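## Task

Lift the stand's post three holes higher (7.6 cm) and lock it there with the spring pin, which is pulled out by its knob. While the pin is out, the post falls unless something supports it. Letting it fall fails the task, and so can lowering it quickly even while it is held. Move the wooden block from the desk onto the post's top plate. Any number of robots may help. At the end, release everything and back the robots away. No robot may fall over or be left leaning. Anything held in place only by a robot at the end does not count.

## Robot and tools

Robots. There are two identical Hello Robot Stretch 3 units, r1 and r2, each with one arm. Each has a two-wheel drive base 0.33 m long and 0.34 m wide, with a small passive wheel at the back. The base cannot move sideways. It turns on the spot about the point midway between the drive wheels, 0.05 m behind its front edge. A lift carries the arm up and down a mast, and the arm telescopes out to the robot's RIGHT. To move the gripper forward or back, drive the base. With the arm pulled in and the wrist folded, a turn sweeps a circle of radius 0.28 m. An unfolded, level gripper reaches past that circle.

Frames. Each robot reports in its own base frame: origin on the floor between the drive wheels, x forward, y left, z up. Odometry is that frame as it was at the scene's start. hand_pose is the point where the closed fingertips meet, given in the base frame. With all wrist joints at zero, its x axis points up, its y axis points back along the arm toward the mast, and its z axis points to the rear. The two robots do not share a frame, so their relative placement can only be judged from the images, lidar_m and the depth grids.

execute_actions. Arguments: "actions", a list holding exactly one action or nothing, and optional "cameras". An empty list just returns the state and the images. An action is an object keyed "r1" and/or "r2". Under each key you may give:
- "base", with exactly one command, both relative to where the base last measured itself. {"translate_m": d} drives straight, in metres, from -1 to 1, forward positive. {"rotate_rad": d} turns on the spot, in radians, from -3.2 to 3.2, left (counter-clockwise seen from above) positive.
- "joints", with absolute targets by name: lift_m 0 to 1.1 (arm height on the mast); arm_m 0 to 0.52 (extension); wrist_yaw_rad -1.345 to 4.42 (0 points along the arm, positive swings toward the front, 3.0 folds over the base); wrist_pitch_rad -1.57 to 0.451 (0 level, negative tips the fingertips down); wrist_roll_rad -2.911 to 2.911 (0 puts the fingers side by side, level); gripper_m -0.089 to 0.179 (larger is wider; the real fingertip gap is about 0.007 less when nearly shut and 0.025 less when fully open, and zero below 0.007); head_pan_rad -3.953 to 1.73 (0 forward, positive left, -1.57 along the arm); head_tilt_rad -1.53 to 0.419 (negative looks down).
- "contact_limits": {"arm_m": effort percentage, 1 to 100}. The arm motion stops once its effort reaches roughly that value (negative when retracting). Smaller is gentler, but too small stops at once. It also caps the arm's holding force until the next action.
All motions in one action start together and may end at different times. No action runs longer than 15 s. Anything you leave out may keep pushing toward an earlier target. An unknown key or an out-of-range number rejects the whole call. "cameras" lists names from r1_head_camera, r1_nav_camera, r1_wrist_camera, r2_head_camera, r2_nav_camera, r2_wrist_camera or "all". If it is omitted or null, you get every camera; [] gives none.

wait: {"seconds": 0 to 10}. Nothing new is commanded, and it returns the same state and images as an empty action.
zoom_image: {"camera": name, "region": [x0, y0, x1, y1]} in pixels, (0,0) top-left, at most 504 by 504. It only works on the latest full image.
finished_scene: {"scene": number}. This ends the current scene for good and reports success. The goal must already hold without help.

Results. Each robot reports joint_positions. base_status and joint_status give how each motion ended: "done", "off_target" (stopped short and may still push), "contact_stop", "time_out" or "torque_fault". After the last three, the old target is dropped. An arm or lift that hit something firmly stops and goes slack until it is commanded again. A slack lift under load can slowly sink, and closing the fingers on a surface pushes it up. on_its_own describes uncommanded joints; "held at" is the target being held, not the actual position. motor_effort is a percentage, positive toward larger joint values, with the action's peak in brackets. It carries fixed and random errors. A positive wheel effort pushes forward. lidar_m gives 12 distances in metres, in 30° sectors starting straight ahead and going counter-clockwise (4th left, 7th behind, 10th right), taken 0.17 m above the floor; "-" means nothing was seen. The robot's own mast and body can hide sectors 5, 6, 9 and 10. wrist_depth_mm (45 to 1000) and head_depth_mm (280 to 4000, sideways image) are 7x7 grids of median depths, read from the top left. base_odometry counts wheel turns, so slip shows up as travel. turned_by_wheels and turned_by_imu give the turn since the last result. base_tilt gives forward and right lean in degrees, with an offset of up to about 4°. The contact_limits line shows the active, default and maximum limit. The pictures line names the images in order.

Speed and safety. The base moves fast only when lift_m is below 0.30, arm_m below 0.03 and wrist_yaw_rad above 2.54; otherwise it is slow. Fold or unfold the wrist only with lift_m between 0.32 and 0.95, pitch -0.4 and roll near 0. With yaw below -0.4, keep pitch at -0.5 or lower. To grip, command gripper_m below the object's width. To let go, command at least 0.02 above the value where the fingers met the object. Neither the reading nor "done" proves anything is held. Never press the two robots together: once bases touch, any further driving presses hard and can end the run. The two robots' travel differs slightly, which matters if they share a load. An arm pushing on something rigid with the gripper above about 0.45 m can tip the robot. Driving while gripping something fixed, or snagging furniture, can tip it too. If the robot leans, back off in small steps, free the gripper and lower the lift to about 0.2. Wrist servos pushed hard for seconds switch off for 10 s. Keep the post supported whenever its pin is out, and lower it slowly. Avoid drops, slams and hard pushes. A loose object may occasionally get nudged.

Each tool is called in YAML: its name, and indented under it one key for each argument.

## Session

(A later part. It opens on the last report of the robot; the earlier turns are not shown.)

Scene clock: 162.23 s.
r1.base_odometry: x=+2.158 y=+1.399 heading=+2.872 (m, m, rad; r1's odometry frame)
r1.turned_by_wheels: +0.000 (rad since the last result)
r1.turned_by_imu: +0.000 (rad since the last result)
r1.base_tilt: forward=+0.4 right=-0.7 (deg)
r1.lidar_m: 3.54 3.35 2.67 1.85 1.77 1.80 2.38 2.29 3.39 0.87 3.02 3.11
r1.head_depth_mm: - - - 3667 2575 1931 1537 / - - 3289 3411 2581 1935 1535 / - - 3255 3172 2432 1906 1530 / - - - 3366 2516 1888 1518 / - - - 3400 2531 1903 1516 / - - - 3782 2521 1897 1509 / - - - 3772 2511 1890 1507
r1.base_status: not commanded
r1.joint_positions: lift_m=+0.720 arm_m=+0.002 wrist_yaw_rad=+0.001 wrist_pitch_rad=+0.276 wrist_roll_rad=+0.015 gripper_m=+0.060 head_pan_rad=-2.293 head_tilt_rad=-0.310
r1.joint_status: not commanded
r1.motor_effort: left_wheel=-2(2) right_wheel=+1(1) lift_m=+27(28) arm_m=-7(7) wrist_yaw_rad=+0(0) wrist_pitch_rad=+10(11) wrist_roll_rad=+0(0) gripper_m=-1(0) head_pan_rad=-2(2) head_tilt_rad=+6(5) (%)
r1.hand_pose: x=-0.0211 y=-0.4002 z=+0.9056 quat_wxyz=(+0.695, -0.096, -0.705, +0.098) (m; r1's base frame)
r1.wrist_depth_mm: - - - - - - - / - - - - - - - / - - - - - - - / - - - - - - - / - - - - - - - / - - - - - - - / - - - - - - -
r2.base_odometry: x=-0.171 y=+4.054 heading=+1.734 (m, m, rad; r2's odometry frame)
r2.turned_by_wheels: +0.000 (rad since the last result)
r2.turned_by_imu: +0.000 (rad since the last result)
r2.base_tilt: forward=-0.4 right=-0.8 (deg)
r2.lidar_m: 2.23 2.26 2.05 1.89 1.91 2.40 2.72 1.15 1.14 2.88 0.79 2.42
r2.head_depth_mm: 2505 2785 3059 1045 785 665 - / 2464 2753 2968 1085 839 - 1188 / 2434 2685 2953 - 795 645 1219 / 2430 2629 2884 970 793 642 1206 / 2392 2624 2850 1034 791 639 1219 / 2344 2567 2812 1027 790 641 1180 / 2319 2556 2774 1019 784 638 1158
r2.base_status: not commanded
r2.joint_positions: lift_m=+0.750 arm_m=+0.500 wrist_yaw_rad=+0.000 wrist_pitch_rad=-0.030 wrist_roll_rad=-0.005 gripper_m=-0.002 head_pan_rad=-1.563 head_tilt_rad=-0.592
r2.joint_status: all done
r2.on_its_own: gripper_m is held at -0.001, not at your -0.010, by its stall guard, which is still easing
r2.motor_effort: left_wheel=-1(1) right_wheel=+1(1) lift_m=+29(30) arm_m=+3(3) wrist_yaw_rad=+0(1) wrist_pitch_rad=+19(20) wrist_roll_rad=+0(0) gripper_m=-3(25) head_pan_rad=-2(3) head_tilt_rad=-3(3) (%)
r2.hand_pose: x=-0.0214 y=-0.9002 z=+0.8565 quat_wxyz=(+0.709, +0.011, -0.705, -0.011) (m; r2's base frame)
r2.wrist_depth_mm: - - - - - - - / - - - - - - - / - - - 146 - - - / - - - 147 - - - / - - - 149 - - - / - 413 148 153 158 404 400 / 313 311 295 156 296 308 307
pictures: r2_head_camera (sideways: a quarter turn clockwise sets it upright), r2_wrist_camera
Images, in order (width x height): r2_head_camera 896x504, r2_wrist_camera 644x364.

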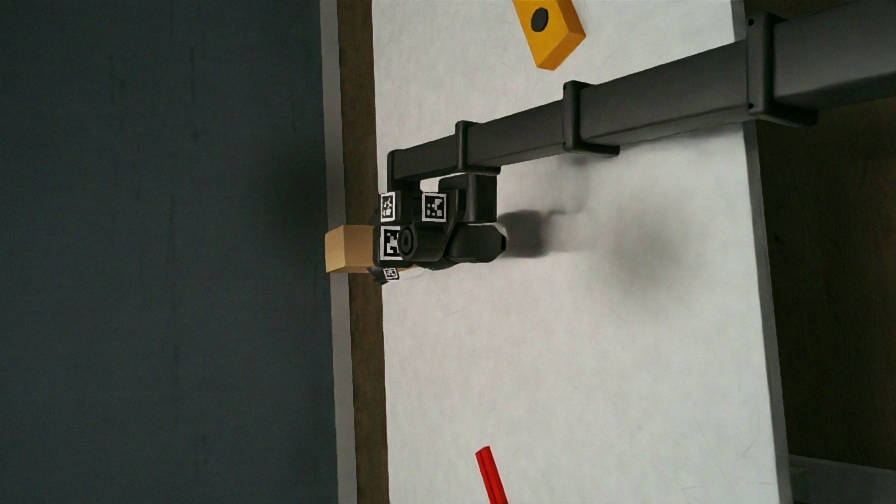

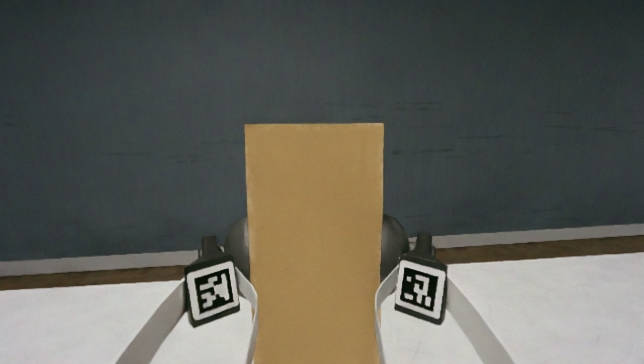

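execute_actions:
  actions:
    - {"r2":{"base":{"rotate_rad":-0.037},"joints":{"lift_m":0.95,"arm_m":0.3}}}
  cameras: []

execute_actions:
  actions:
    - {"r2":{"base":{"translate_m":-1},"joints":{"arm_m":0.05,"head_tilt_rad":-0.4}}}
  cameras: ["r2_wrist_camera"]

execute_actions:
  actions:
    - {"r2":{"base":{"translate_m":-1}}}
  cameras: ["r2_wrist_camera"]

execute_actions:
  actions:
    - {"r2":{"base":{"translate_m":-0.238}}}
  cameras: []

execute_actions:
  actions:
    - {"r2":{"base":{"rotate_rad":-0.367},"joints":{"arm_m":0.2}}}
  cameras: ["r2_wrist_camera","r2_head_camera"]

Scene clock: 171.60 s.
r1.base_odometry: x=+2.158 y=+1.399 heading=+2.872 (m, m, rad; r1's odometry frame)
r1.turned_by_wheels: +0.000 (rad since the last result)
r1.turned_by_imu: +0.001 (rad since the last result)
r1.base_tilt: forward=+0.5 right=-0.6 (deg)
r1.lidar_m: 3.53 3.35 2.67 1.84 1.77 1.81 2.38 2.30 3.38 0.87 3.03 3.10
r1.head_depth_mm: - - - 3698 2592 1930 1540 / - - 3289 3405 2597 1920 1538 / - - - 3172 2432 1923 1528 / - - - 3406 2521 1885 1525 / - - - 3376 2533 1908 1508 / - - - 3766 2519 1892 1510 / - - - 3723 2498 1889 1507
r1.base_status: not commanded
r1.joint_positions: lift_m=+0.720 arm_m=+0.002 wrist_yaw_rad=+0.001 wrist_pitch_rad=+0.276 wrist_roll_rad=+0.015 gripper_m=+0.060 head_pan_rad=-2.293 head_tilt_rad=-0.310
r1.joint_status: not commanded
r1.motor_effort: left_wheel=-2(2) right_wheel=+2(1) lift_m=+28(28) arm_m=-7(7) wrist_yaw_rad=-1(1) wrist_pitch_rad=+10(10) wrist_roll_rad=+0(0) gripper_m=+1(0) head_pan_rad=-2(2) head_tilt_rad=+5(5) (%)
r1.hand_pose: x=-0.0211 y=-0.4002 z=+0.9056 quat_wxyz=(+0.695, -0.096, -0.705, +0.098) (m; r1's base frame)
r1.wrist_depth_mm: - - - - - - - / - - - - - - - / - - - - - - - / - - - - - - - / - - - - - - - / - - - - - - - / - - - - - - -
r2.base_odometry: x=-0.171 y=+4.054 heading=+1.697 (m, m, rad; r2's odometry frame)
r2.turned_by_wheels: -0.037 (rad since the last result)
r2.turned_by_imu: -0.037 (rad since the last result)
r2.base_tilt: forward=-0.4 right=-0.8 (deg)
r2.lidar_m: 2.23 2.25 2.08 1.89 1.90 2.33 4.63 2.70 1.14 2.88 0.79 2.46
r2.head_depth_mm: 2556 2838 3090 - 773 682 1223 / 2511 2812 - 1000 795 664 1217 / 2493 2712 - 970 795 662 1216 / 2436 2634 - 989 792 642 1213 / 2388 2631 2919 1031 791 640 1220 / 2353 2601 2813 1025 788 639 1185 / 2336 2530 2763 1022 786 640 1157
r2.base_status: done
r2.joint_positions: lift_m=+0.950 arm_m=+0.300 wrist_yaw_rad=-0.001 wrist_pitch_rad=-0.031 wrist_roll_rad=-0.005 gripper_m=+0.009 head_pan_rad=-1.563 head_tilt_rad=-0.592
r2.joint_status: all done
r2.on_its_own: gripper_m is held at +0.008, not at your -0.010, by its stall guard, which is not easing now
r2.motor_effort: left_wheel=+1(5) right_wheel=-1(7) lift_m=+29(31) arm_m=-3(3) wrist_yaw_rad=+1(2) wrist_pitch_rad=+20(20) wrist_roll_rad=+0(0) gripper_m=-19(20) head_pan_rad=-2(2) head_tilt_rad=-3(5) (%)
r2.hand_pose: x=-0.0218 y=-0.7006 z=+1.0561 quat_wxyz=(+0.709, +0.011, -0.705, -0.012) (m; r2's base frame)
r2.wrist_depth_mm: - - - - - - - / - - - - - - - / - - - 147 - - - / - - - 147 - - - / - - - 150 - - - / - - 149 153 - - - / - - 599 156 600 626 615
pictures: none
No camera images: the call's "cameras" was empty. Leave "cameras" out to get every camera's image.

Scene clock: 182.60 s.
r1.base_odometry: x=+2.158 y=+1.399 heading=+2.872 (m, m, rad; r1's odometry frame)
r1.turned_by_wheels: +0.000 (rad since the last result)
r1.turned_by_imu: +0.002 (rad since the last result)
r1.base_tilt: forward=+0.3 right=-0.7 (deg)
r1.lidar_m: 3.55 3.36 2.67 1.85 1.77 1.81 2.37 2.29 2.53 0.87 3.02 3.10
r1.head_depth_mm: - - - 3673 2603 1946 1544 / - - - 3426 2608 1918 1533 / - - - 3189 2484 1919 1526 / - - - 3588 2535 1900 1515 / - - - 3739 2536 1896 1520 / - - - 3744 2434 1907 1503 / - - - 3493 2420 1871 1509
r1.base_status: not commanded
r1.joint_positions: lift_m=+0.720 arm_m=+0.002 wrist_yaw_rad=+0.001 wrist_pitch_rad=+0.276 wrist_roll_rad=+0.015 gripper_m=+0.060 head_pan_rad=-2.293 head_tilt_rad=-0.310
r1.joint_status: not commanded
r1.motor_effort: left_wheel=-2(2) right_wheel=+2(2) lift_m=+28(28) arm_m=-7(6) wrist_yaw_rad=+0(1) wrist_pitch_rad=+11(11) wrist_roll_rad=-1(0) gripper_m=+0(1) head_pan_rad=-2(2) head_tilt_rad=+5(5) (%)
r1.hand_pose: x=-0.0211 y=-0.4002 z=+0.9056 quat_wxyz=(+0.695, -0.096, -0.705, +0.098) (m; r1's base frame)
r1.wrist_depth_mm: - - - - - - - / - - - - - - - / - - - - - - - / - - - - - - - / - - - - - - - / - - - - - - - / - - - - - - -
r2.base_odometry: x=-0.045 y=+3.062 heading=+1.698 (m, m, rad; r2's odometry frame)
r2.turned_by_wheels: +0.000 (rad since the last result)
r2.turned_by_imu: -0.001 (rad since the last result)
r2.base_tilt: forward=-0.5 right=-0.9 (deg)
r2.lidar_m: 3.22 2.97 1.90 1.72 1.73 2.13 4.23 1.77 3.37 0.87 0.87 1.58
r2.head_depth_mm: 2734 2937 3198 3330 2334 - - / 2680 2895 3118 3246 2346 - - / 2590 2849 3051 3225 1958 - - / 2611 2776 2985 495 446 - 1353 / 2544 2740 2956 3036 1073 772 1289 / 2487 2659 2850 3034 985 756 1189 / 2464 2629 2840 2975 984 753 1251
r2.base_status: done
r2.joint_positions: lift_m=+0.950 arm_m=+0.050 wrist_yaw_rad=-0.001 wrist_pitch_rad=-0.031 wrist_roll_rad=-0.005 gripper_m=+0.009 head_pan_rad=-1.563 head_tilt_rad=-0.408
r2.joint_status: all done
r2.on_its_own: gripper_m is held at +0.008, not at your -0.010, by its stall guard, which is not easing now
r2.motor_effort: left_wheel=+2(2) right_wheel=-2(6) lift_m=+29(29) arm_m=-3(2) wrist_yaw_rad=+0(1) wrist_pitch_rad=+20(20) wrist_roll_rad=+0(0) gripper_m=-19(20) head_pan_rad=-3(2) head_tilt_rad=+3(18) (%)
r2.hand_pose: x=-0.0218 y=-0.4506 z=+1.0561 quat_wxyz=(+0.709, +0.011, -0.705, -0.012) (m; r2's base frame)
r2.wrist_depth_mm: - - - - - - - / - - - - - - - / - - - 147 - - - / - - - 147 - - - / - - - 150 - - - / 848 844 149 153 - - - / 642 637 604 156 - - -
pictures: r2_wrist_camera
Images, in order (width x height): r2_wrist_camera 644x364.

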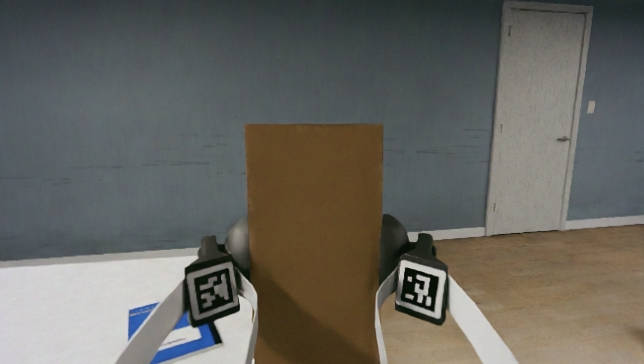

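Scene clock: 193.60 s.
r1.base_odometry: x=+2.158 y=+1.399 heading=+2.872 (m, m, rad; r1's odometry frame)
r1.turned_by_wheels: +0.000 (rad since the last result)
r1.turned_by_imu: +0.002 (rad since the last result)
r1.base_tilt: forward=+0.5 right=-0.6 (deg)
r1.lidar_m: 3.56 3.34 2.67 1.85 1.78 1.81 2.38 2.30 4.58 0.87 3.02 3.09
r1.head_depth_mm: - - - 3665 2587 1928 1546 / - - - 3427 2586 1936 1532 / - - - 3185 2445 1921 1526 / - - - 3576 2559 1886 1521 / - - - 3787 2540 1895 1519 / - - - 3774 2498 1875 1516 / - - - 3797 2498 1878 1512
r1.base_status: not commanded
r1.joint_positions: lift_m=+0.720 arm_m=+0.002 wrist_yaw_rad=+0.001 wrist_pitch_rad=+0.276 wrist_roll_rad=+0.015 gripper_m=+0.060 head_pan_rad=-2.293 head_tilt_rad=-0.310
r1.joint_status: not commanded
r1.motor_effort: left_wheel=-2(2) right_wheel=+2(2) lift_m=+28(28) arm_m=-6(6) wrist_yaw_rad=+0(1) wrist_pitch_rad=+10(10) wrist_roll_rad=-1(0) gripper_m=+0(1) head_pan_rad=-2(2) head_tilt_rad=+4(5) (%)
r1.hand_pose: x=-0.0211 y=-0.4002 z=+0.9056 quat_wxyz=(+0.695, -0.096, -0.705, +0.098) (m; r1's base frame)
r1.wrist_depth_mm: - - - - - - - / - - - - - - - / - - - - - - - / - - - - - - - / - - - - - - - / - - - - - - - / - - - - - - -
r2.base_odometry: x=+0.082 y=+2.070 heading=+1.698 (m, m, rad; r2's odometry frame)
r2.turned_by_wheels: +0.000 (rad since the last result)
r2.turned_by_imu: -0.001 (rad since the last result)
r2.base_tilt: forward=-0.5 right=-0.9 (deg)
r2.lidar_m: 2.56 2.70 1.72 1.56 1.57 1.92 3.78 4.57 0.99 3.22 3.25 1.46
r2.head_depth_mm: 2872 3088 3329 3317 2369 - - / 2833 3054 3258 3325 2353 - - / 2788 2969 3220 3269 1968 - - / 2712 2924 3118 494 445 - 1340 / 2679 2907 3126 3229 2213 1678 1353 / 2637 2812 3047 3168 2219 1698 1369 / 2589 2768 2962 3108 2229 1675 1357
r2.base_status: done
r2.joint_positions: lift_m=+0.950 arm_m=+0.050 wrist_yaw_rad=-0.001 wrist_pitch_rad=-0.031 wrist_roll_rad=-0.005 gripper_m=+0.009 head_pan_rad=-1.563 head_tilt_rad=-0.408
r2.joint_status: not commanded
r2.on_its_own: gripper_m is held at +0.008, not at your -0.010, by its stall guard, which is not easing now
r2.motor_effort: left_wheel=+2(2) right_wheel=-2(5) lift_m=+29(29) arm_m=-3(3) wrist_yaw_rad=+1(0) wrist_pitch_rad=+20(20) wrist_roll_rad=+0(0) gripper_m=-19(20) head_pan_rad=-2(3) head_tilt_rad=+3(4) (%)
r2.hand_pose: x=-0.0218 y=-0.4506 z=+1.0561 quat_wxyz=(+0.709, +0.011, -0.705, -0.012) (m; r2's base frame)
r2.wrist_depth_mm: - - - - - - - / - - - - - - - / - - - 147 - - - / - - - 147 - - - / - - - 150 - - - / - - 149 153 - - - / - - - 156 - - -
pictures: r2_wrist_camera
Images, in order (width x height): r2_wrist_camera 644x364.

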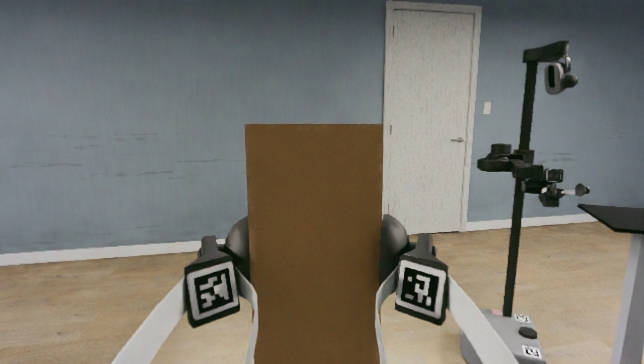

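Scene clock: 196.93 s.
r1.base_odometry: x=+2.158 y=+1.399 heading=+2.872 (m, m, rad; r1's odometry frame)
r1.turned_by_wheels: +0.000 (rad since the last result)
r1.turned_by_imu: +0.001 (rad since the last result)
r1.base_tilt: forward=+0.5 right=-0.5 (deg)
r1.lidar_m: 3.54 3.35 2.67 1.85 1.77 1.81 2.38 2.29 4.60 0.87 3.02 3.09
r1.head_depth_mm: - - - 3711 2625 1942 1543 / - - - 3372 2585 1921 1538 / - - - 3182 2462 1912 1517 / - - - 3623 2549 1897 1536 / - - - 3816 2539 1893 1513 / - - - 3824 2524 1892 1507 / - - - 3786 2492 1883 1502
r1.base_status: not commanded
r1.joint_positions: lift_m=+0.720 arm_m=+0.002 wrist_yaw_rad=+0.001 wrist_pitch_rad=+0.276 wrist_roll_rad=+0.015 gripper_m=+0.060 head_pan_rad=-2.293 head_tilt_rad=-0.310
r1.joint_status: not commanded
r1.motor_effort: left_wheel=-2(2) right_wheel=+1(2) lift_m=+28(28) arm_m=-7(7) wrist_yaw_rad=-1(1) wrist_pitch_rad=+10(10) wrist_roll_rad=+0(0) gripper_m=+1(0) head_pan_rad=-2(2) head_tilt_rad=+5(4) (%)
r1.hand_pose: x=-0.0211 y=-0.4002 z=+0.9056 quat_wxyz=(+0.695, -0.096, -0.705, +0.098) (m; r1's base frame)
r1.wrist_depth_mm: - - - - - - - / - - - - - - - / - - - - - - - / - - - - - - - / - - - - - - - / - - - - - - - / - - - - - - -
r2.base_odometry: x=+0.112 y=+1.834 heading=+1.698 (m, m, rad; r2's odometry frame)
r2.turned_by_wheels: +0.000 (rad since the last result)
r2.turned_by_imu: +0.000 (rad since the last result)
r2.base_tilt: forward=-0.5 right=-0.8 (deg)
r2.lidar_m: 2.76 2.63 1.67 1.52 1.53 1.87 3.69 4.36 0.87 3.25 3.27 1.67
r2.head_depth_mm: 2911 3132 3235 1440 1971 - - / 2838 3060 3279 3306 2351 - - / 2790 2989 3251 3291 1969 - - / 2760 2996 3210 494 445 - 1345 / 2732 2880 3107 3252 2236 1683 1361 / 2693 2844 3113 3157 2244 1677 1353 / 2594 2794 3002 3124 2211 1685 1358
r2.base_status: done
r2.joint_positions: lift_m=+0.950 arm_m=+0.050 wrist_yaw_rad=-0.001 wrist_pitch_rad=-0.031 wrist_roll_rad=-0.005 gripper_m=+0.009 head_pan_rad=-1.563 head_tilt_rad=-0.408
r2.joint_status: not commanded
r2.on_its_own: gripper_m is held at +0.008, not at your -0.010, by its stall guard, which is not easing now
r2.motor_effort: left_wheel=+1(2) right_wheel=-1(4) lift_m=+29(29) arm_m=-3(3) wrist_yaw_rad=+1(1) wrist_pitch_rad=+20(20) wrist_roll_rad=+0(0) gripper_m=-19(20) head_pan_rad=-4(2) head_tilt_rad=+3(3) (%)
r2.hand_pose: x=-0.0218 y=-0.4506 z=+1.0561 quat_wxyz=(+0.709, +0.011, -0.705, -0.012) (m; r2's base frame)
r2.wrist_depth_mm: - - - - - - - / - - - - - - - / - - - 147 - - - / - - - 147 - - - / - - - 150 - 568 - / - - 148 153 - - - / - - - 156 - - -
pictures: none
No camera images: the call's "cameras" was empty. Leave "cameras" out to get every camera's image.

Scene clock: 199.30 s.
r1.base_odometry: x=+2.158 y=+1.399 heading=+2.872 (m, m, rad; r1's odometry frame)
r1.turned_by_wheels: +0.000 (rad since the last result)
r1.turned_by_imu: +0.000 (rad since the last result)
r1.base_tilt: forward=+0.4 right=-0.8 (deg)
r1.lidar_m: 3.54 3.34 2.68 1.85 1.77 1.81 2.37 2.30 4.60 0.87 3.02 3.07
r1.head_depth_mm: - - - 3722 2617 1932 1545 / - - - 3416 2590 1914 1531 / - - - 3206 2443 1908 1523 / - - - 3595 2522 1907 1522 / - - - 3831 2543 1877 1516 / - - - 3784 2517 1880 1518 / - - - 3739 2510 1864 1516
r1.base_status: not commanded
r1.joint_positions: lift_m=+0.720 arm_m=+0.002 wrist_yaw_rad=+0.001 wrist_pitch_rad=+0.276 wrist_roll_rad=+0.015 gripper_m=+0.060 head_pan_rad=-2.293 head_tilt_rad=-0.310
r1.joint_status: not commanded
r1.motor_effort: left_wheel=-2(2) right_wheel=+2(1) lift_m=+28(28) arm_m=-6(7) wrist_yaw_rad=+0(1) wrist_pitch_rad=+10(10) wrist_roll_rad=+0(0) gripper_m=+0(0) head_pan_rad=-2(2) head_tilt_rad=+5(5) (%)
r1.hand_pose: x=-0.0211 y=-0.4002 z=+0.9056 quat_wxyz=(+0.695, -0.096, -0.705, +0.098) (m; r1's base frame)
r1.wrist_depth_mm: - - - - - - - / - - - - - - - / - - - - - - - / - - - - - - - / - - - - - - - / - - - - - - - / - - - - - - -
r2.base_odometry: x=+0.112 y=+1.834 heading=+1.331 (m, m, rad; r2's odometry frame)
r2.turned_by_wheels: -0.367 (rad since the last result)
r2.turned_by_imu: -0.373 (rad since the last result)
r2.base_tilt: forward=-0.5 right=-0.8 (deg)
r2.lidar_m: 1.67 4.44 2.18 1.58 1.53 1.57 2.13 4.32 4.47 0.87 3.25 3.36
r2.head_depth_mm: 3854 - - 3565 - 1637 1369 / 3566 - - 3898 - 1639 1373 / 3379 3585 - 3861 - 1642 1368 / 3223 3125 3428 589 1904 1586 1308 / 2974 3229 3362 3281 2119 1693 1366 / 2834 2994 3209 3241 2231 1684 1349 / 2715 2850 3004 3157 2211 1675 1352
r2.base_status: done
r2.joint_positions: lift_m=+0.950 arm_m=+0.200 wrist_yaw_rad=-0.001 wrist_pitch_rad=-0.031 wrist_roll_rad=-0.005 gripper_m=+0.009 head_pan_rad=-1.563 head_tilt_rad=-0.408
r2.joint_status: all done
r2.on_its_own: gripper_m is held at +0.008, not at your -0.010, by its stall guard, which is not easing now
r2.motor_effort: left_wheel=+1(5) right_wheel=-2(5) lift_m=+29(29) arm_m=+3(2) wrist_yaw_rad=+0(1) wrist_pitch_rad=+20(20) wrist_roll_rad=+0(0) gripper_m=-19(20) head_pan_rad=-3(3) head_tilt_rad=+3(4) (%)
r2.hand_pose: x=-0.0216 y=-0.6001 z=+1.0561 quat_wxyz=(+0.709, +0.011, -0.705, -0.012) (m; r2's base frame)
r2.wrist_depth_mm: - - - - - - - / - - - - - - - / - - - 147 - - - / - - - 147 - - - / - - - 150 - - - / - - 149 153 - - - / - - - 156 - - -
pictures: r2_head_camera (sideways: a quarter turn clockwise sets it upright), r2_wrist_camera
Images, in order (width x height): r2_head_camera 896x504, r2_wrist_camera 644x364.

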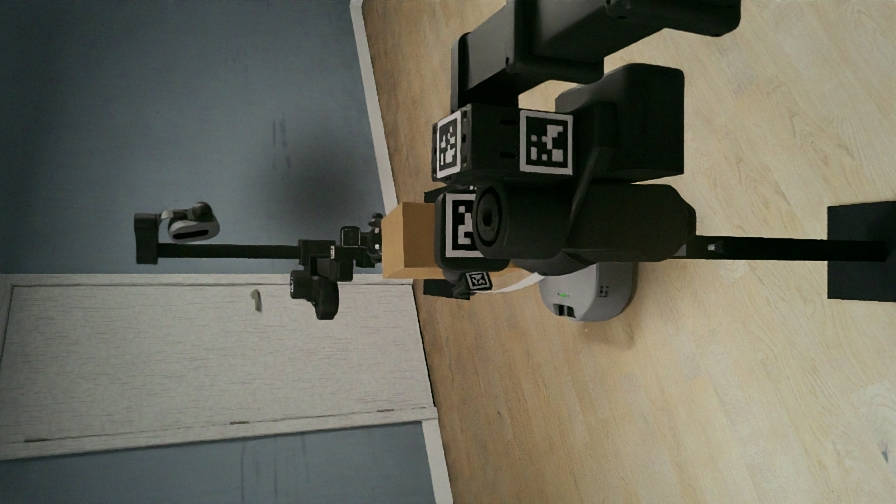

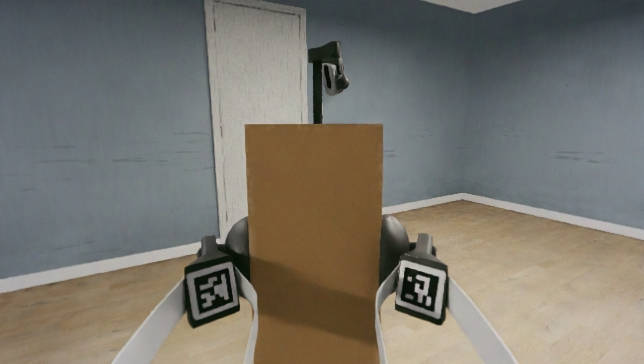

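Aligned.

execute_actions:
  actions:
    - {"r2":{"joints":{"arm_m":0.495}},"r1":{"joints":{"head_pan_rad":-1.57,"head_tilt_rad":-0.4}}}
  cameras: ["r2_wrist_camera","r2_head_camera","r1_head_camera"]

Scene clock: 204.60 s.
r1.base_odometry: x=+2.158 y=+1.399 heading=+2.872 (m, m, rad; r1's odometry frame)
r1.turned_by_wheels: +0.000 (rad since the last result)
r1.turned_by_imu: +0.001 (rad since the last result)
r1.base_tilt: forward=+0.5 right=-0.6 (deg)
r1.lidar_m: 3.57 3.35 2.67 1.85 1.77 1.81 2.37 2.29 4.59 0.87 3.02 3.09
r1.head_depth_mm: 3560 3814 - 3204 2254 1735 1436 / 3360 3580 - 3149 2271 1735 1422 / 3197 3459 3540 2677 2241 1744 1389 / 2942 1695 1078 972 1912 1650 1298 / 2841 2987 3276 3096 2043 1728 1410 / 2679 2863 3033 3124 2196 1721 1403 / 2590 2731 2878 2998 2185 1717 1399
r1.base_status: not commanded
r1.joint_positions: lift_m=+0.720 arm_m=+0.002 wrist_yaw_rad=+0.001 wrist_pitch_rad=+0.276 wrist_roll_rad=+0.015 gripper_m=+0.060 head_pan_rad=-1.577 head_tilt_rad=-0.395
r1.joint_status: all done
r1.motor_effort: left_wheel=-2(2) right_wheel=+2(2) lift_m=+27(27) arm_m=-7(6) wrist_yaw_rad=-1(0) wrist_pitch_rad=+11(10) wrist_roll_rad=+0(0) gripper_m=+0(2) head_pan_rad=+3(30) head_tilt_rad=-3(12) (%)
r1.hand_pose: x=-0.0211 y=-0.4002 z=+0.9056 quat_wxyz=(+0.695, -0.096, -0.705, +0.098) (m; r1's base frame)
r1.wrist_depth_mm: - - - - - - - / - - - - - - - / - - - - - - - / - - - - - - - / - - - - - - - / - - - - - - - / - - - - - - -
r2.base_odometry: x=+0.112 y=+1.834 heading=+1.331 (m, m, rad; r2's odometry frame)
r2.turned_by_wheels: +0.000 (rad since the last result)
r2.turned_by_imu: +0.001 (rad since the last result)
r2.base_tilt: forward=-0.6 right=-0.9 (deg)
r2.lidar_m: 1.67 4.46 2.19 1.58 1.53 1.57 2.13 4.32 4.48 0.87 3.25 3.36
r2.head_depth_mm: 3842 - - 3834 - 1618 1374 / 3585 - - - 2193 1703 1369 / 3323 3644 3964 2902 2235 1693 1370 / 3149 3313 3516 934 1888 1569 1320 / 3001 3201 3404 3305 2124 1679 1365 / 2830 3013 3225 3267 2237 1674 1365 / 2711 2839 3068 3147 2201 1677 1352
r2.base_status: not commanded
r2.joint_positions: lift_m=+0.950 arm_m=+0.495 wrist_yaw_rad=-0.001 wrist_pitch_rad=-0.031 wrist_roll_rad=-0.005 gripper_m=+0.009 head_pan_rad=-1.563 head_tilt_rad=-0.408
r2.joint_status: all done
r2.on_its_own: gripper_m is held at +0.008, not at your -0.010, by its stall guard, which is not easing now
r2.motor_effort: left_wheel=+1(2) right_wheel=-1(1) lift_m=+29(29) arm_m=+3(4) wrist_yaw_rad=+0(0) wrist_pitch_rad=+20(20) wrist_roll_rad=+0(0) gripper_m=-20(20) head_pan_rad=-3(2) head_tilt_rad=+4(4) (%)
r2.hand_pose: x=-0.0216 y=-0.8951 z=+1.0561 quat_wxyz=(+0.709, +0.011, -0.705, -0.012) (m; r2's base frame)
r2.wrist_depth_mm: - - - - - - - / - - - - - - - / - - - 147 - - - / - - - 146 - - - / - - - 149 - - - / - - 149 153 - - - / - - - 156 260 - -
pictures: r1_head_camera (sideways: a quarter turn clockwise sets it upright), r2_head_camera (sideways: a quarter turn clockwise sets it upright), r2_wrist_camera
Images, in order (width x height): r1_head_camera 896x504, r2_head_camera 896x504, r2_wrist_camera 644x364.

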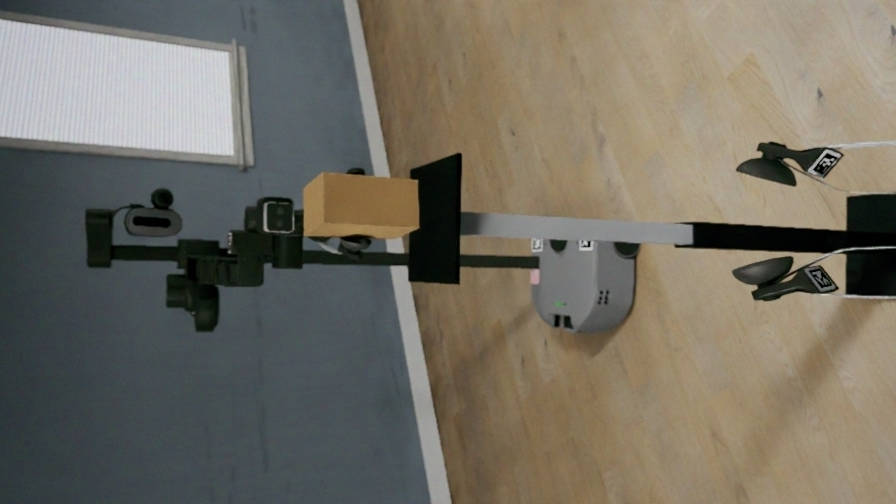

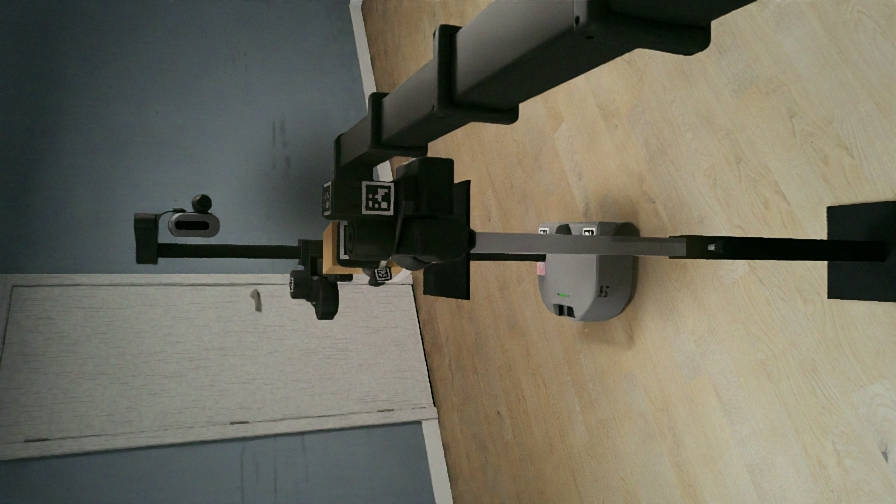

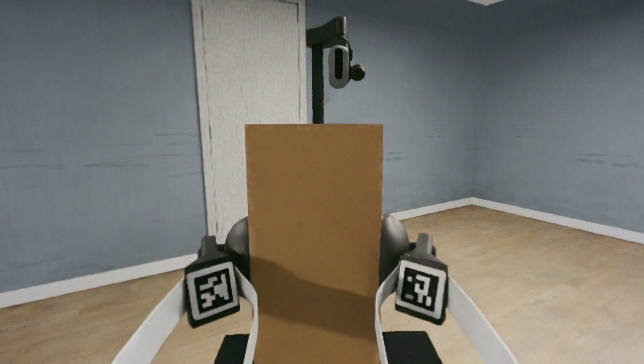

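execute_actions:
  actions:
    - {"r2":{"base":{"translate_m":-0.014}}}
  cameras: []

execute_actions:
  actions:
    - {"r2":{"joints":{"lift_m":0.922}}}
  cameras: ["r2_wrist_camera","r1_head_camera"]

Scene clock: 207.70 s.
r1.base_odometry: x=+2.158 y=+1.399 heading=+2.872 (m, m, rad; r1's odometry frame)
r1.turned_by_wheels: +0.000 (rad since the last result)
r1.turned_by_imu: +0.000 (rad since the last result)
r1.base_tilt: forward=+0.5 right=-0.6 (deg)
r1.lidar_m: 3.55 3.36 2.67 1.85 1.77 1.81 2.38 2.29 4.59 0.87 3.02 3.09
r1.head_depth_mm: 3582 3889 - 3164 2258 1754 1434 / 3378 3627 - 3188 2264 1735 1430 / 3136 3386 3554 2657 2233 1743 1387 / 2970 1674 1048 968 1903 1656 1308 / 2835 2946 3267 3110 2043 1729 1402 / 2716 2868 3048 3084 2183 1718 1410 / 2580 2759 2933 2980 2195 1700 1405
r1.base_status: not commanded
r1.joint_positions: lift_m=+0.720 arm_m=+0.002 wrist_yaw_rad=+0.001 wrist_pitch_rad=+0.276 wrist_roll_rad=+0.015 gripper_m=+0.060 head_pan_rad=-1.577 head_tilt_rad=-0.395
r1.joint_status: not commanded
r1.motor_effort: left_wheel=-2(2) right_wheel=+1(2) lift_m=+27(28) arm_m=-6(7) wrist_yaw_rad=+0(0) wrist_pitch_rad=+10(11) wrist_roll_rad=+0(0) gripper_m=+0(0) head_pan_rad=+3(3) head_tilt_rad=-2(3) (%)
r1.hand_pose: x=-0.0211 y=-0.4002 z=+0.9056 quat_wxyz=(+0.695, -0.096, -0.705, +0.098) (m; r1's base frame)
r1.wrist_depth_mm: - - - - - - - / - - - - - - - / - - - - - - - / - - - - - - - / - - - - - - - / - - - - - - - / - - - - - - -
r2.base_odometry: x=+0.109 y=+1.820 heading=+1.331 (m, m, rad; r2's odometry frame)
r2.turned_by_wheels: +0.000 (rad since the last result)
r2.turned_by_imu: +0.000 (rad since the last result)
r2.base_tilt: forward=-0.4 right=-0.8 (deg)
r2.lidar_m: 1.69 4.46 2.17 1.58 1.52 1.56 2.13 4.30 4.45 0.87 3.24 3.37
r2.head_depth_mm: 3883 - - 3841 - 1616 1376 / 3615 - - - 2192 1700 1369 / 3385 3649 - 2897 2244 1703 1365 / 3150 1738 3448 963 1970 1583 1283 / 3010 3166 3381 3271 2088 1692 1357 / 2864 3031 3210 3241 2208 1682 1361 / 2745 2867 3058 3120 2203 1673 1359
r2.base_status: done
r2.joint_positions: lift_m=+0.950 arm_m=+0.495 wrist_yaw_rad=-0.001 wrist_pitch_rad=-0.031 wrist_roll_rad=-0.005 gripper_m=+0.009 head_pan_rad=-1.563 head_tilt_rad=-0.408
r2.joint_status: not commanded
r2.on_its_own: gripper_m is held at +0.008, not at your -0.010, by its stall guard, which is not easing now
r2.motor_effort: left_wheel=+0(0) right_wheel=-1(7) lift_m=+29(29) arm_m=+3(3) wrist_yaw_rad=+0(1) wrist_pitch_rad=+20(20) wrist_roll_rad=+0(0) gripper_m=-20(20) head_pan_rad=-3(2) head_tilt_rad=+3(3) (%)
r2.hand_pose: x=-0.0216 y=-0.8951 z=+1.0561 quat_wxyz=(+0.709, +0.011, -0.705, -0.012) (m; r2's base frame)
r2.wrist_depth_mm: - - - - - - - / - - - - - - - / - - - 147 - - - / - - - 147 - - - / - - - 150 - - - / - - 149 153 - - - / - - 251 156 - - -
pictures: none
No camera images: the call's "cameras" was empty. Leave "cameras" out to get every camera's image.

Scene clock: 208.73 s.
r1.base_odometry: x=+2.158 y=+1.399 heading=+2.872 (m, m, rad; r1's odometry frame)
r1.turned_by_wheels: +0.000 (rad since the last result)
r1.turned_by_imu: +0.000 (rad since the last result)
r1.base_tilt: forward=+0.4 right=-0.7 (deg)
r1.lidar_m: 3.55 3.35 2.68 1.84 1.77 1.81 2.38 2.29 4.58 0.87 3.02 3.09
r1.head_depth_mm: 3578 3885 - 3208 2264 1743 1426 / 3325 3641 - 3152 2251 1728 1430 / 3186 3410 3625 2703 2223 1734 1388 / 2973 1715 1045 966 1891 1663 1302 / 2821 2977 3248 3099 2036 1721 1405 / 2687 2881 3059 3080 2207 1703 1411 / 2584 2730 2899 2982 2181 1698 1403
r1.base_status: not commanded
r1.joint_positions: lift_m=+0.720 arm_m=+0.002 wrist_yaw_rad=+0.001 wrist_pitch_rad=+0.276 wrist_roll_rad=+0.015 gripper_m=+0.060 head_pan_rad=-1.577 head_tilt_rad=-0.395
r1.joint_status: not commanded
r1.motor_effort: left_wheel=-2(2) right_wheel=+2(2) lift_m=+27(28) arm_m=-7(7) wrist_yaw_rad=+1(0) wrist_pitch_rad=+11(10) wrist_roll_rad=+0(0) gripper_m=-1(1) head_pan_rad=+3(3) head_tilt_rad=-2(2) (%)
r1.hand_pose: x=-0.0211 y=-0.4002 z=+0.9056 quat_wxyz=(+0.695, -0.096, -0.705, +0.098) (m; r1's base frame)
r1.wrist_depth_mm: - - - - - - - / - - - - - - - / - - - - - - - / - - - 675 - - - / - - - - - - - / - - - - - - - / - - - - - - -
r2.base_odometry: x=+0.109 y=+1.820 heading=+1.331 (m, m, rad; r2's odometry frame)
r2.turned_by_wheels: +0.000 (rad since the last result)
r2.turned_by_imu: +0.000 (rad since the last result)
r2.base_tilt: forward=-0.5 right=-0.8 (deg)
r2.lidar_m: 1.69 4.46 2.17 1.58 1.52 1.56 2.12 4.29 4.47 0.87 3.26 3.38
r2.head_depth_mm: 3819 - - 3536 - - 1329 / 3615 - - 3632 2136 1696 1360 / 3428 3677 - 2912 2225 1704 1368 / 3168 1745 3465 1845 1969 1590 1274 / 2999 3198 3325 3241 2093 1700 1367 / 2803 3027 3182 3274 2221 1687 1357 / 2676 2883 3078 3128 2211 1676 1351
r2.base_status: not commanded
r2.joint_positions: lift_m=+0.922 arm_m=+0.495 wrist_yaw_rad=-0.001 wrist_pitch_rad=-0.031 wrist_roll_rad=-0.005 gripper_m=+0.009 head_pan_rad=-1.563 head_tilt_rad=-0.408
r2.joint_status: all done
r2.on_its_own: gripper_m is held at +0.008, not at your -0.010, by its stall guard, which is not easing now
r2.motor_effort: left_wheel=+0(0) right_wheel=-1(1) lift_m=+18(27) arm_m=+3(3) wrist_yaw_rad=+0(0) wrist_pitch_rad=+20(20) wrist_roll_rad=+0(0) gripper_m=-19(19) head_pan_rad=-2(2) head_tilt_rad=+2(3) (%)
r2.hand_pose: x=-0.0216 y=-0.8951 z=+1.0289 quat_wxyz=(+0.709, +0.011, -0.705, -0.012) (m; r2's base frame)
r2.wrist_depth_mm: - - - - - - - / - - - - - - - / - - - 147 - - - / - - - 147 - - - / - - - 150 - - - / - - 149 154 - - - / - - 211 156 217 - -
pictures: r1_head_camera (sideways: a quarter turn clockwise sets it upright), r2_wrist_camera
Images, in order (width x height): r1_head_camera 896x504, r2_wrist_camera 644x364.

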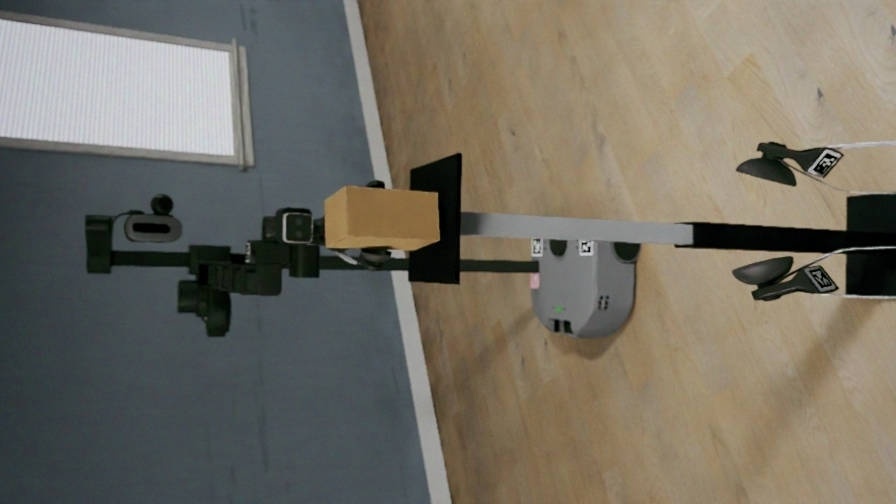

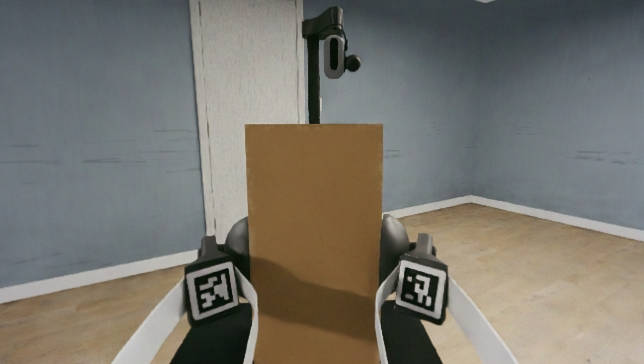

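execute_actions:
  actions:
    - {"r2":{"joints":{"lift_m":0.91}}}
  cameras: ["r1_head_camera"]

Scene clock: 210.73 s.
r1.base_odometry: x=+2.158 y=+1.399 heading=+2.872 (m, m, rad; r1's odometry frame)
r1.turned_by_wheels: +0.000 (rad since the last result)
r1.turned_by_imu: +0.000 (rad since the last result)
r1.base_tilt: forward=+0.4 right=-0.6 (deg)
r1.lidar_m: 3.52 3.35 2.67 1.84 1.77 1.80 2.37 2.30 4.55 0.87 3.02 3.11
r1.head_depth_mm: 3533 3894 - 3185 2258 1745 1430 / 3347 3586 - 3179 2243 1741 1425 / 3167 3425 3668 2714 2243 1754 1388 / 2952 1709 1058 939 1914 1646 1298 / 2838 2974 3285 3115 2040 1726 1409 / 2695 2857 3098 3096 2196 1703 1407 / 2561 2735 2910 2976 2185 1713 1400
r1.base_status: not commanded
r1.joint_positions: lift_m=+0.720 arm_m=+0.002 wrist_yaw_rad=+0.001 wrist_pitch_rad=+0.276 wrist_roll_rad=+0.015 gripper_m=+0.060 head_pan_rad=-1.577 head_tilt_rad=-0.395
r1.joint_status: not commanded
r1.motor_effort: left_wheel=-2(2) right_wheel=+1(2) lift_m=+28(28) arm_m=-7(7) wrist_yaw_rad=+0(1) wrist_pitch_rad=+10(10) wrist_roll_rad=+0(0) gripper_m=+0(1) head_pan_rad=+3(3) head_tilt_rad=-2(3) (%)
r1.hand_pose: x=-0.0211 y=-0.4002 z=+0.9056 quat_wxyz=(+0.695, -0.096, -0.705, +0.098) (m; r1's base frame)
r1.wrist_depth_mm: - - - - - - - / - - - - - - - / - - - - - - - / - - - 909 - - - / - - - - - - - / - - - - - - - / - - - - - - -
r2.base_odometry: x=+0.109 y=+1.820 heading=+1.331 (m, m, rad; r2's odometry frame)
r2.turned_by_wheels: +0.000 (rad since the last result)
r2.turned_by_imu: +0.000 (rad since the last result)
r2.base_tilt: forward=-0.5 right=-0.9 (deg)
r2.lidar_m: 1.68 4.46 2.17 1.57 1.53 1.56 2.13 4.32 4.48 0.87 3.27 3.39
r2.head_depth_mm: 3852 - - 3302 - - 1331 / 3642 - - 3806 2102 1705 1362 / 3376 3628 - 2758 2230 1699 1372 / 3190 1735 3407 2723 1975 1582 1277 / 2994 3254 3374 3224 2080 1691 1358 / 2864 3012 3240 3257 2221 1684 1364 / 2696 2882 3046 3169 2197 1701 1359
r2.base_status: not commanded
r2.joint_positions: lift_m=+0.910 arm_m=+0.495 wrist_yaw_rad=-0.001 wrist_pitch_rad=-0.031 wrist_roll_rad=-0.005 gripper_m=+0.009 head_pan_rad=-1.563 head_tilt_rad=-0.408
r2.joint_status: all done
r2.on_its_own: gripper_m is held at +0.008, not at your -0.010, by its stall guard, which is not easing now
r2.motor_effort: left_wheel=+1(1) right_wheel=-2(1) lift_m=+18(20) arm_m=+3(3) wrist_yaw_rad=+0(0) wrist_pitch_rad=+20(20) wrist_roll_rad=+0(0) gripper_m=-20(20) head_pan_rad=-1(2) head_tilt_rad=+3(4) (%)
r2.hand_pose: x=-0.0216 y=-0.8951 z=+1.0168 quat_wxyz=(+0.709, +0.011, -0.705, -0.012) (m; r2's base frame)
r2.wrist_depth_mm: - - - - - - - / - - - - - - - / - - - 147 - - - / - - - 147 - - - / - - - 150 - - - / - - 148 153 - - - / - - 191 156 199 - -
pictures: r1_head_camera (sideways: a quarter turn clockwise sets it upright)
Images, in order (width x height): r1_head_camera 896x504.

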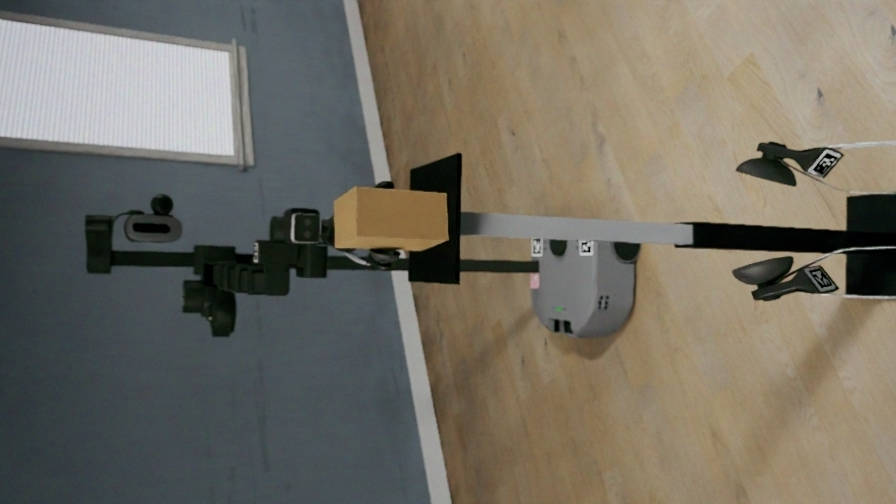

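execute_actions:
  actions:
    - {"r2":{"joints":{"arm_m":0.478}}}
  cameras: []

execute_actions:
  actions:
    - {"r2":{"joints":{"lift_m":0.9}}}
  cameras: ["r1_head_camera"]

Scene clock: 214.00 s.
r1.base_odometry: x=+2.158 y=+1.399 heading=+2.872 (m, m, rad; r1's odometry frame)
r1.turned_by_wheels: +0.000 (rad since the last result)
r1.turned_by_imu: +0.000 (rad since the last result)
r1.base_tilt: forward=+0.4 right=-0.6 (deg)
r1.lidar_m: 3.55 3.36 2.67 1.84 1.77 1.81 2.38 2.29 4.57 0.88 3.01 3.11
r1.head_depth_mm: 3505 3789 - 3218 2254 1748 1433 / 3309 3662 - 3165 2249 1739 1420 / 3182 3409 3655 2670 2212 1731 1385 / 2939 1706 1073 937 1905 1653 1301 / 2838 2974 3264 3105 2037 1718 1410 / 2692 2843 3070 3097 2198 1711 1404 / 2555 2715 2892 2956 2197 1703 1401
r1.base_status: not commanded
r1.joint_positions: lift_m=+0.720 arm_m=+0.002 wrist_yaw_rad=+0.001 wrist_pitch_rad=+0.276 wrist_roll_rad=+0.015 gripper_m=+0.060 head_pan_rad=-1.577 head_tilt_rad=-0.395
r1.joint_status: not commanded
r1.motor_effort: left_wheel=-2(2) right_wheel=+1(1) lift_m=+27(28) arm_m=-7(6) wrist_yaw_rad=-2(1) wrist_pitch_rad=+10(10) wrist_roll_rad=+0(1) gripper_m=+0(0) head_pan_rad=+3(3) head_tilt_rad=-2(2) (%)
r1.hand_pose: x=-0.0211 y=-0.4002 z=+0.9056 quat_wxyz=(+0.695, -0.096, -0.705, +0.098) (m; r1's base frame)
r1.wrist_depth_mm: - - - - - - - / - - - - - - - / - - - - - - - / - - - 921 - - - / - - - - - - - / - - - - - - - / - - - - - - -
r2.base_odometry: x=+0.109 y=+1.820 heading=+1.331 (m, m, rad; r2's odometry frame)
r2.turned_by_wheels: +0.000 (rad since the last result)
r2.turned_by_imu: +0.000 (rad since the last result)
r2.base_tilt: forward=-0.4 right=-0.9 (deg)
r2.lidar_m: 1.68 4.46 2.17 1.57 1.52 1.56 2.12 4.29 4.46 0.87 3.26 3.38
r2.head_depth_mm: 3876 - - 3292 - - 1334 / 3615 - - 3795 2107 1706 1367 / 3421 3699 - - 2231 1709 1362 / 3172 1741 1812 2715 1951 1578 1283 / 3015 3168 3399 3302 2081 1687 1356 / 2852 3009 3242 3244 2225 1684 1359 / 2713 2877 3074 3137 2205 1680 1351
r2.base_status: not commanded
r2.joint_positions: lift_m=+0.910 arm_m=+0.478 wrist_yaw_rad=-0.001 wrist_pitch_rad=-0.031 wrist_roll_rad=-0.005 gripper_m=+0.009 head_pan_rad=-1.563 head_tilt_rad=-0.408
r2.joint_status: all done
r2.on_its_own: gripper_m is held at +0.008, not at your -0.010, by its stall guard, which is not easing now
r2.motor_effort: left_wheel=+1(0) right_wheel=-1(2) lift_m=+18(18) arm_m=-3(2) wrist_yaw_rad=+0(0) wrist_pitch_rad=+20(20) wrist_roll_rad=+0(0) gripper_m=-20(19) head_pan_rad=-2(3) head_tilt_rad=+4(4) (%)
r2.hand_pose: x=-0.0216 y=-0.8786 z=+1.0168 quat_wxyz=(+0.709, +0.011, -0.705, -0.012) (m; r2's base frame)
r2.wrist_depth_mm: - - - - - - - / - - - - - - - / - - - 147 - - - / - - - 147 - - - / - - - 150 - - - / - - 148 153 - - - / - - 191 157 199 - -
pictures: none
No camera images: the call's "cameras" was empty. Leave "cameras" out to get every camera's image.

Scene clock: 214.73 s.
r1.base_odometry: x=+2.158 y=+1.399 heading=+2.872 (m, m, rad; r1's odometry frame)
r1.turned_by_wheels: +0.000 (rad since the last result)
r1.turned_by_imu: +0.000 (rad since the last result)
r1.base_tilt: forward=+0.5 right=-0.5 (deg)
r1.lidar_m: 3.55 3.34 2.66 1.85 1.77 1.81 2.37 2.30 4.60 0.87 3.01 3.09
r1.head_depth_mm: 3560 3846 - 3166 2248 1750 1434 / 3313 3622 - 3144 2239 1732 1424 / 3171 3407 3653 2695 2258 1740 1387 / 2956 1709 1099 939 1903 1651 1295 / 2810 2979 3222 3128 2053 1719 1416 / 2693 2891 3059 3054 2217 1700 1405 / 2566 2700 2875 2944 2189 1718 1406
r1.base_status: not commanded
r1.joint_positions: lift_m=+0.720 arm_m=+0.002 wrist_yaw_rad=+0.001 wrist_pitch_rad=+0.276 wrist_roll_rad=+0.015 gripper_m=+0.060 head_pan_rad=-1.577 head_tilt_rad=-0.395
r1.joint_status: not commanded
r1.motor_effort: left_wheel=-2(2) right_wheel=+1(2) lift_m=+28(28) arm_m=-7(6) wrist_yaw_rad=-1(0) wrist_pitch_rad=+10(11) wrist_roll_rad=+0(0) gripper_m=-1(1) head_pan_rad=+3(3) head_tilt_rad=-2(2) (%)
r1.hand_pose: x=-0.0211 y=-0.4002 z=+0.9056 quat_wxyz=(+0.695, -0.096, -0.705, +0.098) (m; r1's base frame)
r1.wrist_depth_mm: - - - - - - - / - - - - - - - / - - - - - - - / - - - 917 - - - / - - - - - - - / - - - - - - - / - - - - - - -
r2.base_odometry: x=+0.109 y=+1.820 heading=+1.331 (m, m, rad; r2's odometry frame)
r2.turned_by_wheels: +0.000 (rad since the last result)
r2.turned_by_imu: +0.000 (rad since the last result)
r2.base_tilt: forward=-0.5 right=-0.9 (deg)
r2.lidar_m: 1.68 4.47 2.17 1.57 1.52 1.56 2.13 4.31 4.49 0.87 3.26 3.38
r2.head_depth_mm: 3877 - - 3308 - - 1301 / 3675 - - 3855 2053 1706 1371 / 3440 3649 - - 2258 1703 1362 / 3194 1754 1820 - 1957 1586 1283 / 2976 3234 3362 3274 2099 1687 1364 / 2839 3037 3229 3249 2251 1684 1360 / 2695 2879 3051 3138 2205 1688 1356
r2.base_status: not commanded
r2.joint_positions: lift_m=+0.900 arm_m=+0.478 wrist_yaw_rad=-0.001 wrist_pitch_rad=-0.015 wrist_roll_rad=-0.005 gripper_m=+0.009 head_pan_rad=-1.563 head_tilt_rad=-0.408
r2.joint_status: all done
r2.on_its_own: gripper_m is held at +0.008, not at your -0.010, by its stall guard, which is not easing now
r2.motor_effort: left_wheel=+0(0) right_wheel=-2(1) lift_m=+17(15) arm_m=-3(3) wrist_yaw_rad=-1(0) wrist_pitch_rad=+13(20) wrist_roll_rad=+0(0) gripper_m=-19(20) head_pan_rad=-3(2) head_tilt_rad=+3(4) (%)
r2.hand_pose: x=-0.0216 y=-0.8791 z=+1.0112 quat_wxyz=(+0.709, +0.005, -0.705, -0.006) (m; r2's base frame)
r2.wrist_depth_mm: - - - - - - - / - - - - - - - / - - - 145 - - - / - - - 146 - - - / - - - 150 - - - / - - 149 153 - - - / - - 184 157 186 - -
pictures: r1_head_camera (sideways: a quarter turn clockwise sets it upright)
Images, in order (width x height): r1_head_camera 896x504.

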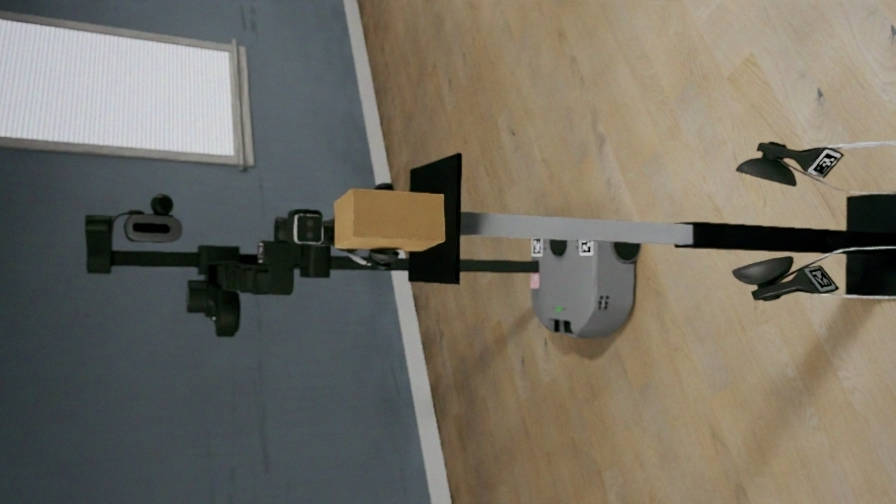

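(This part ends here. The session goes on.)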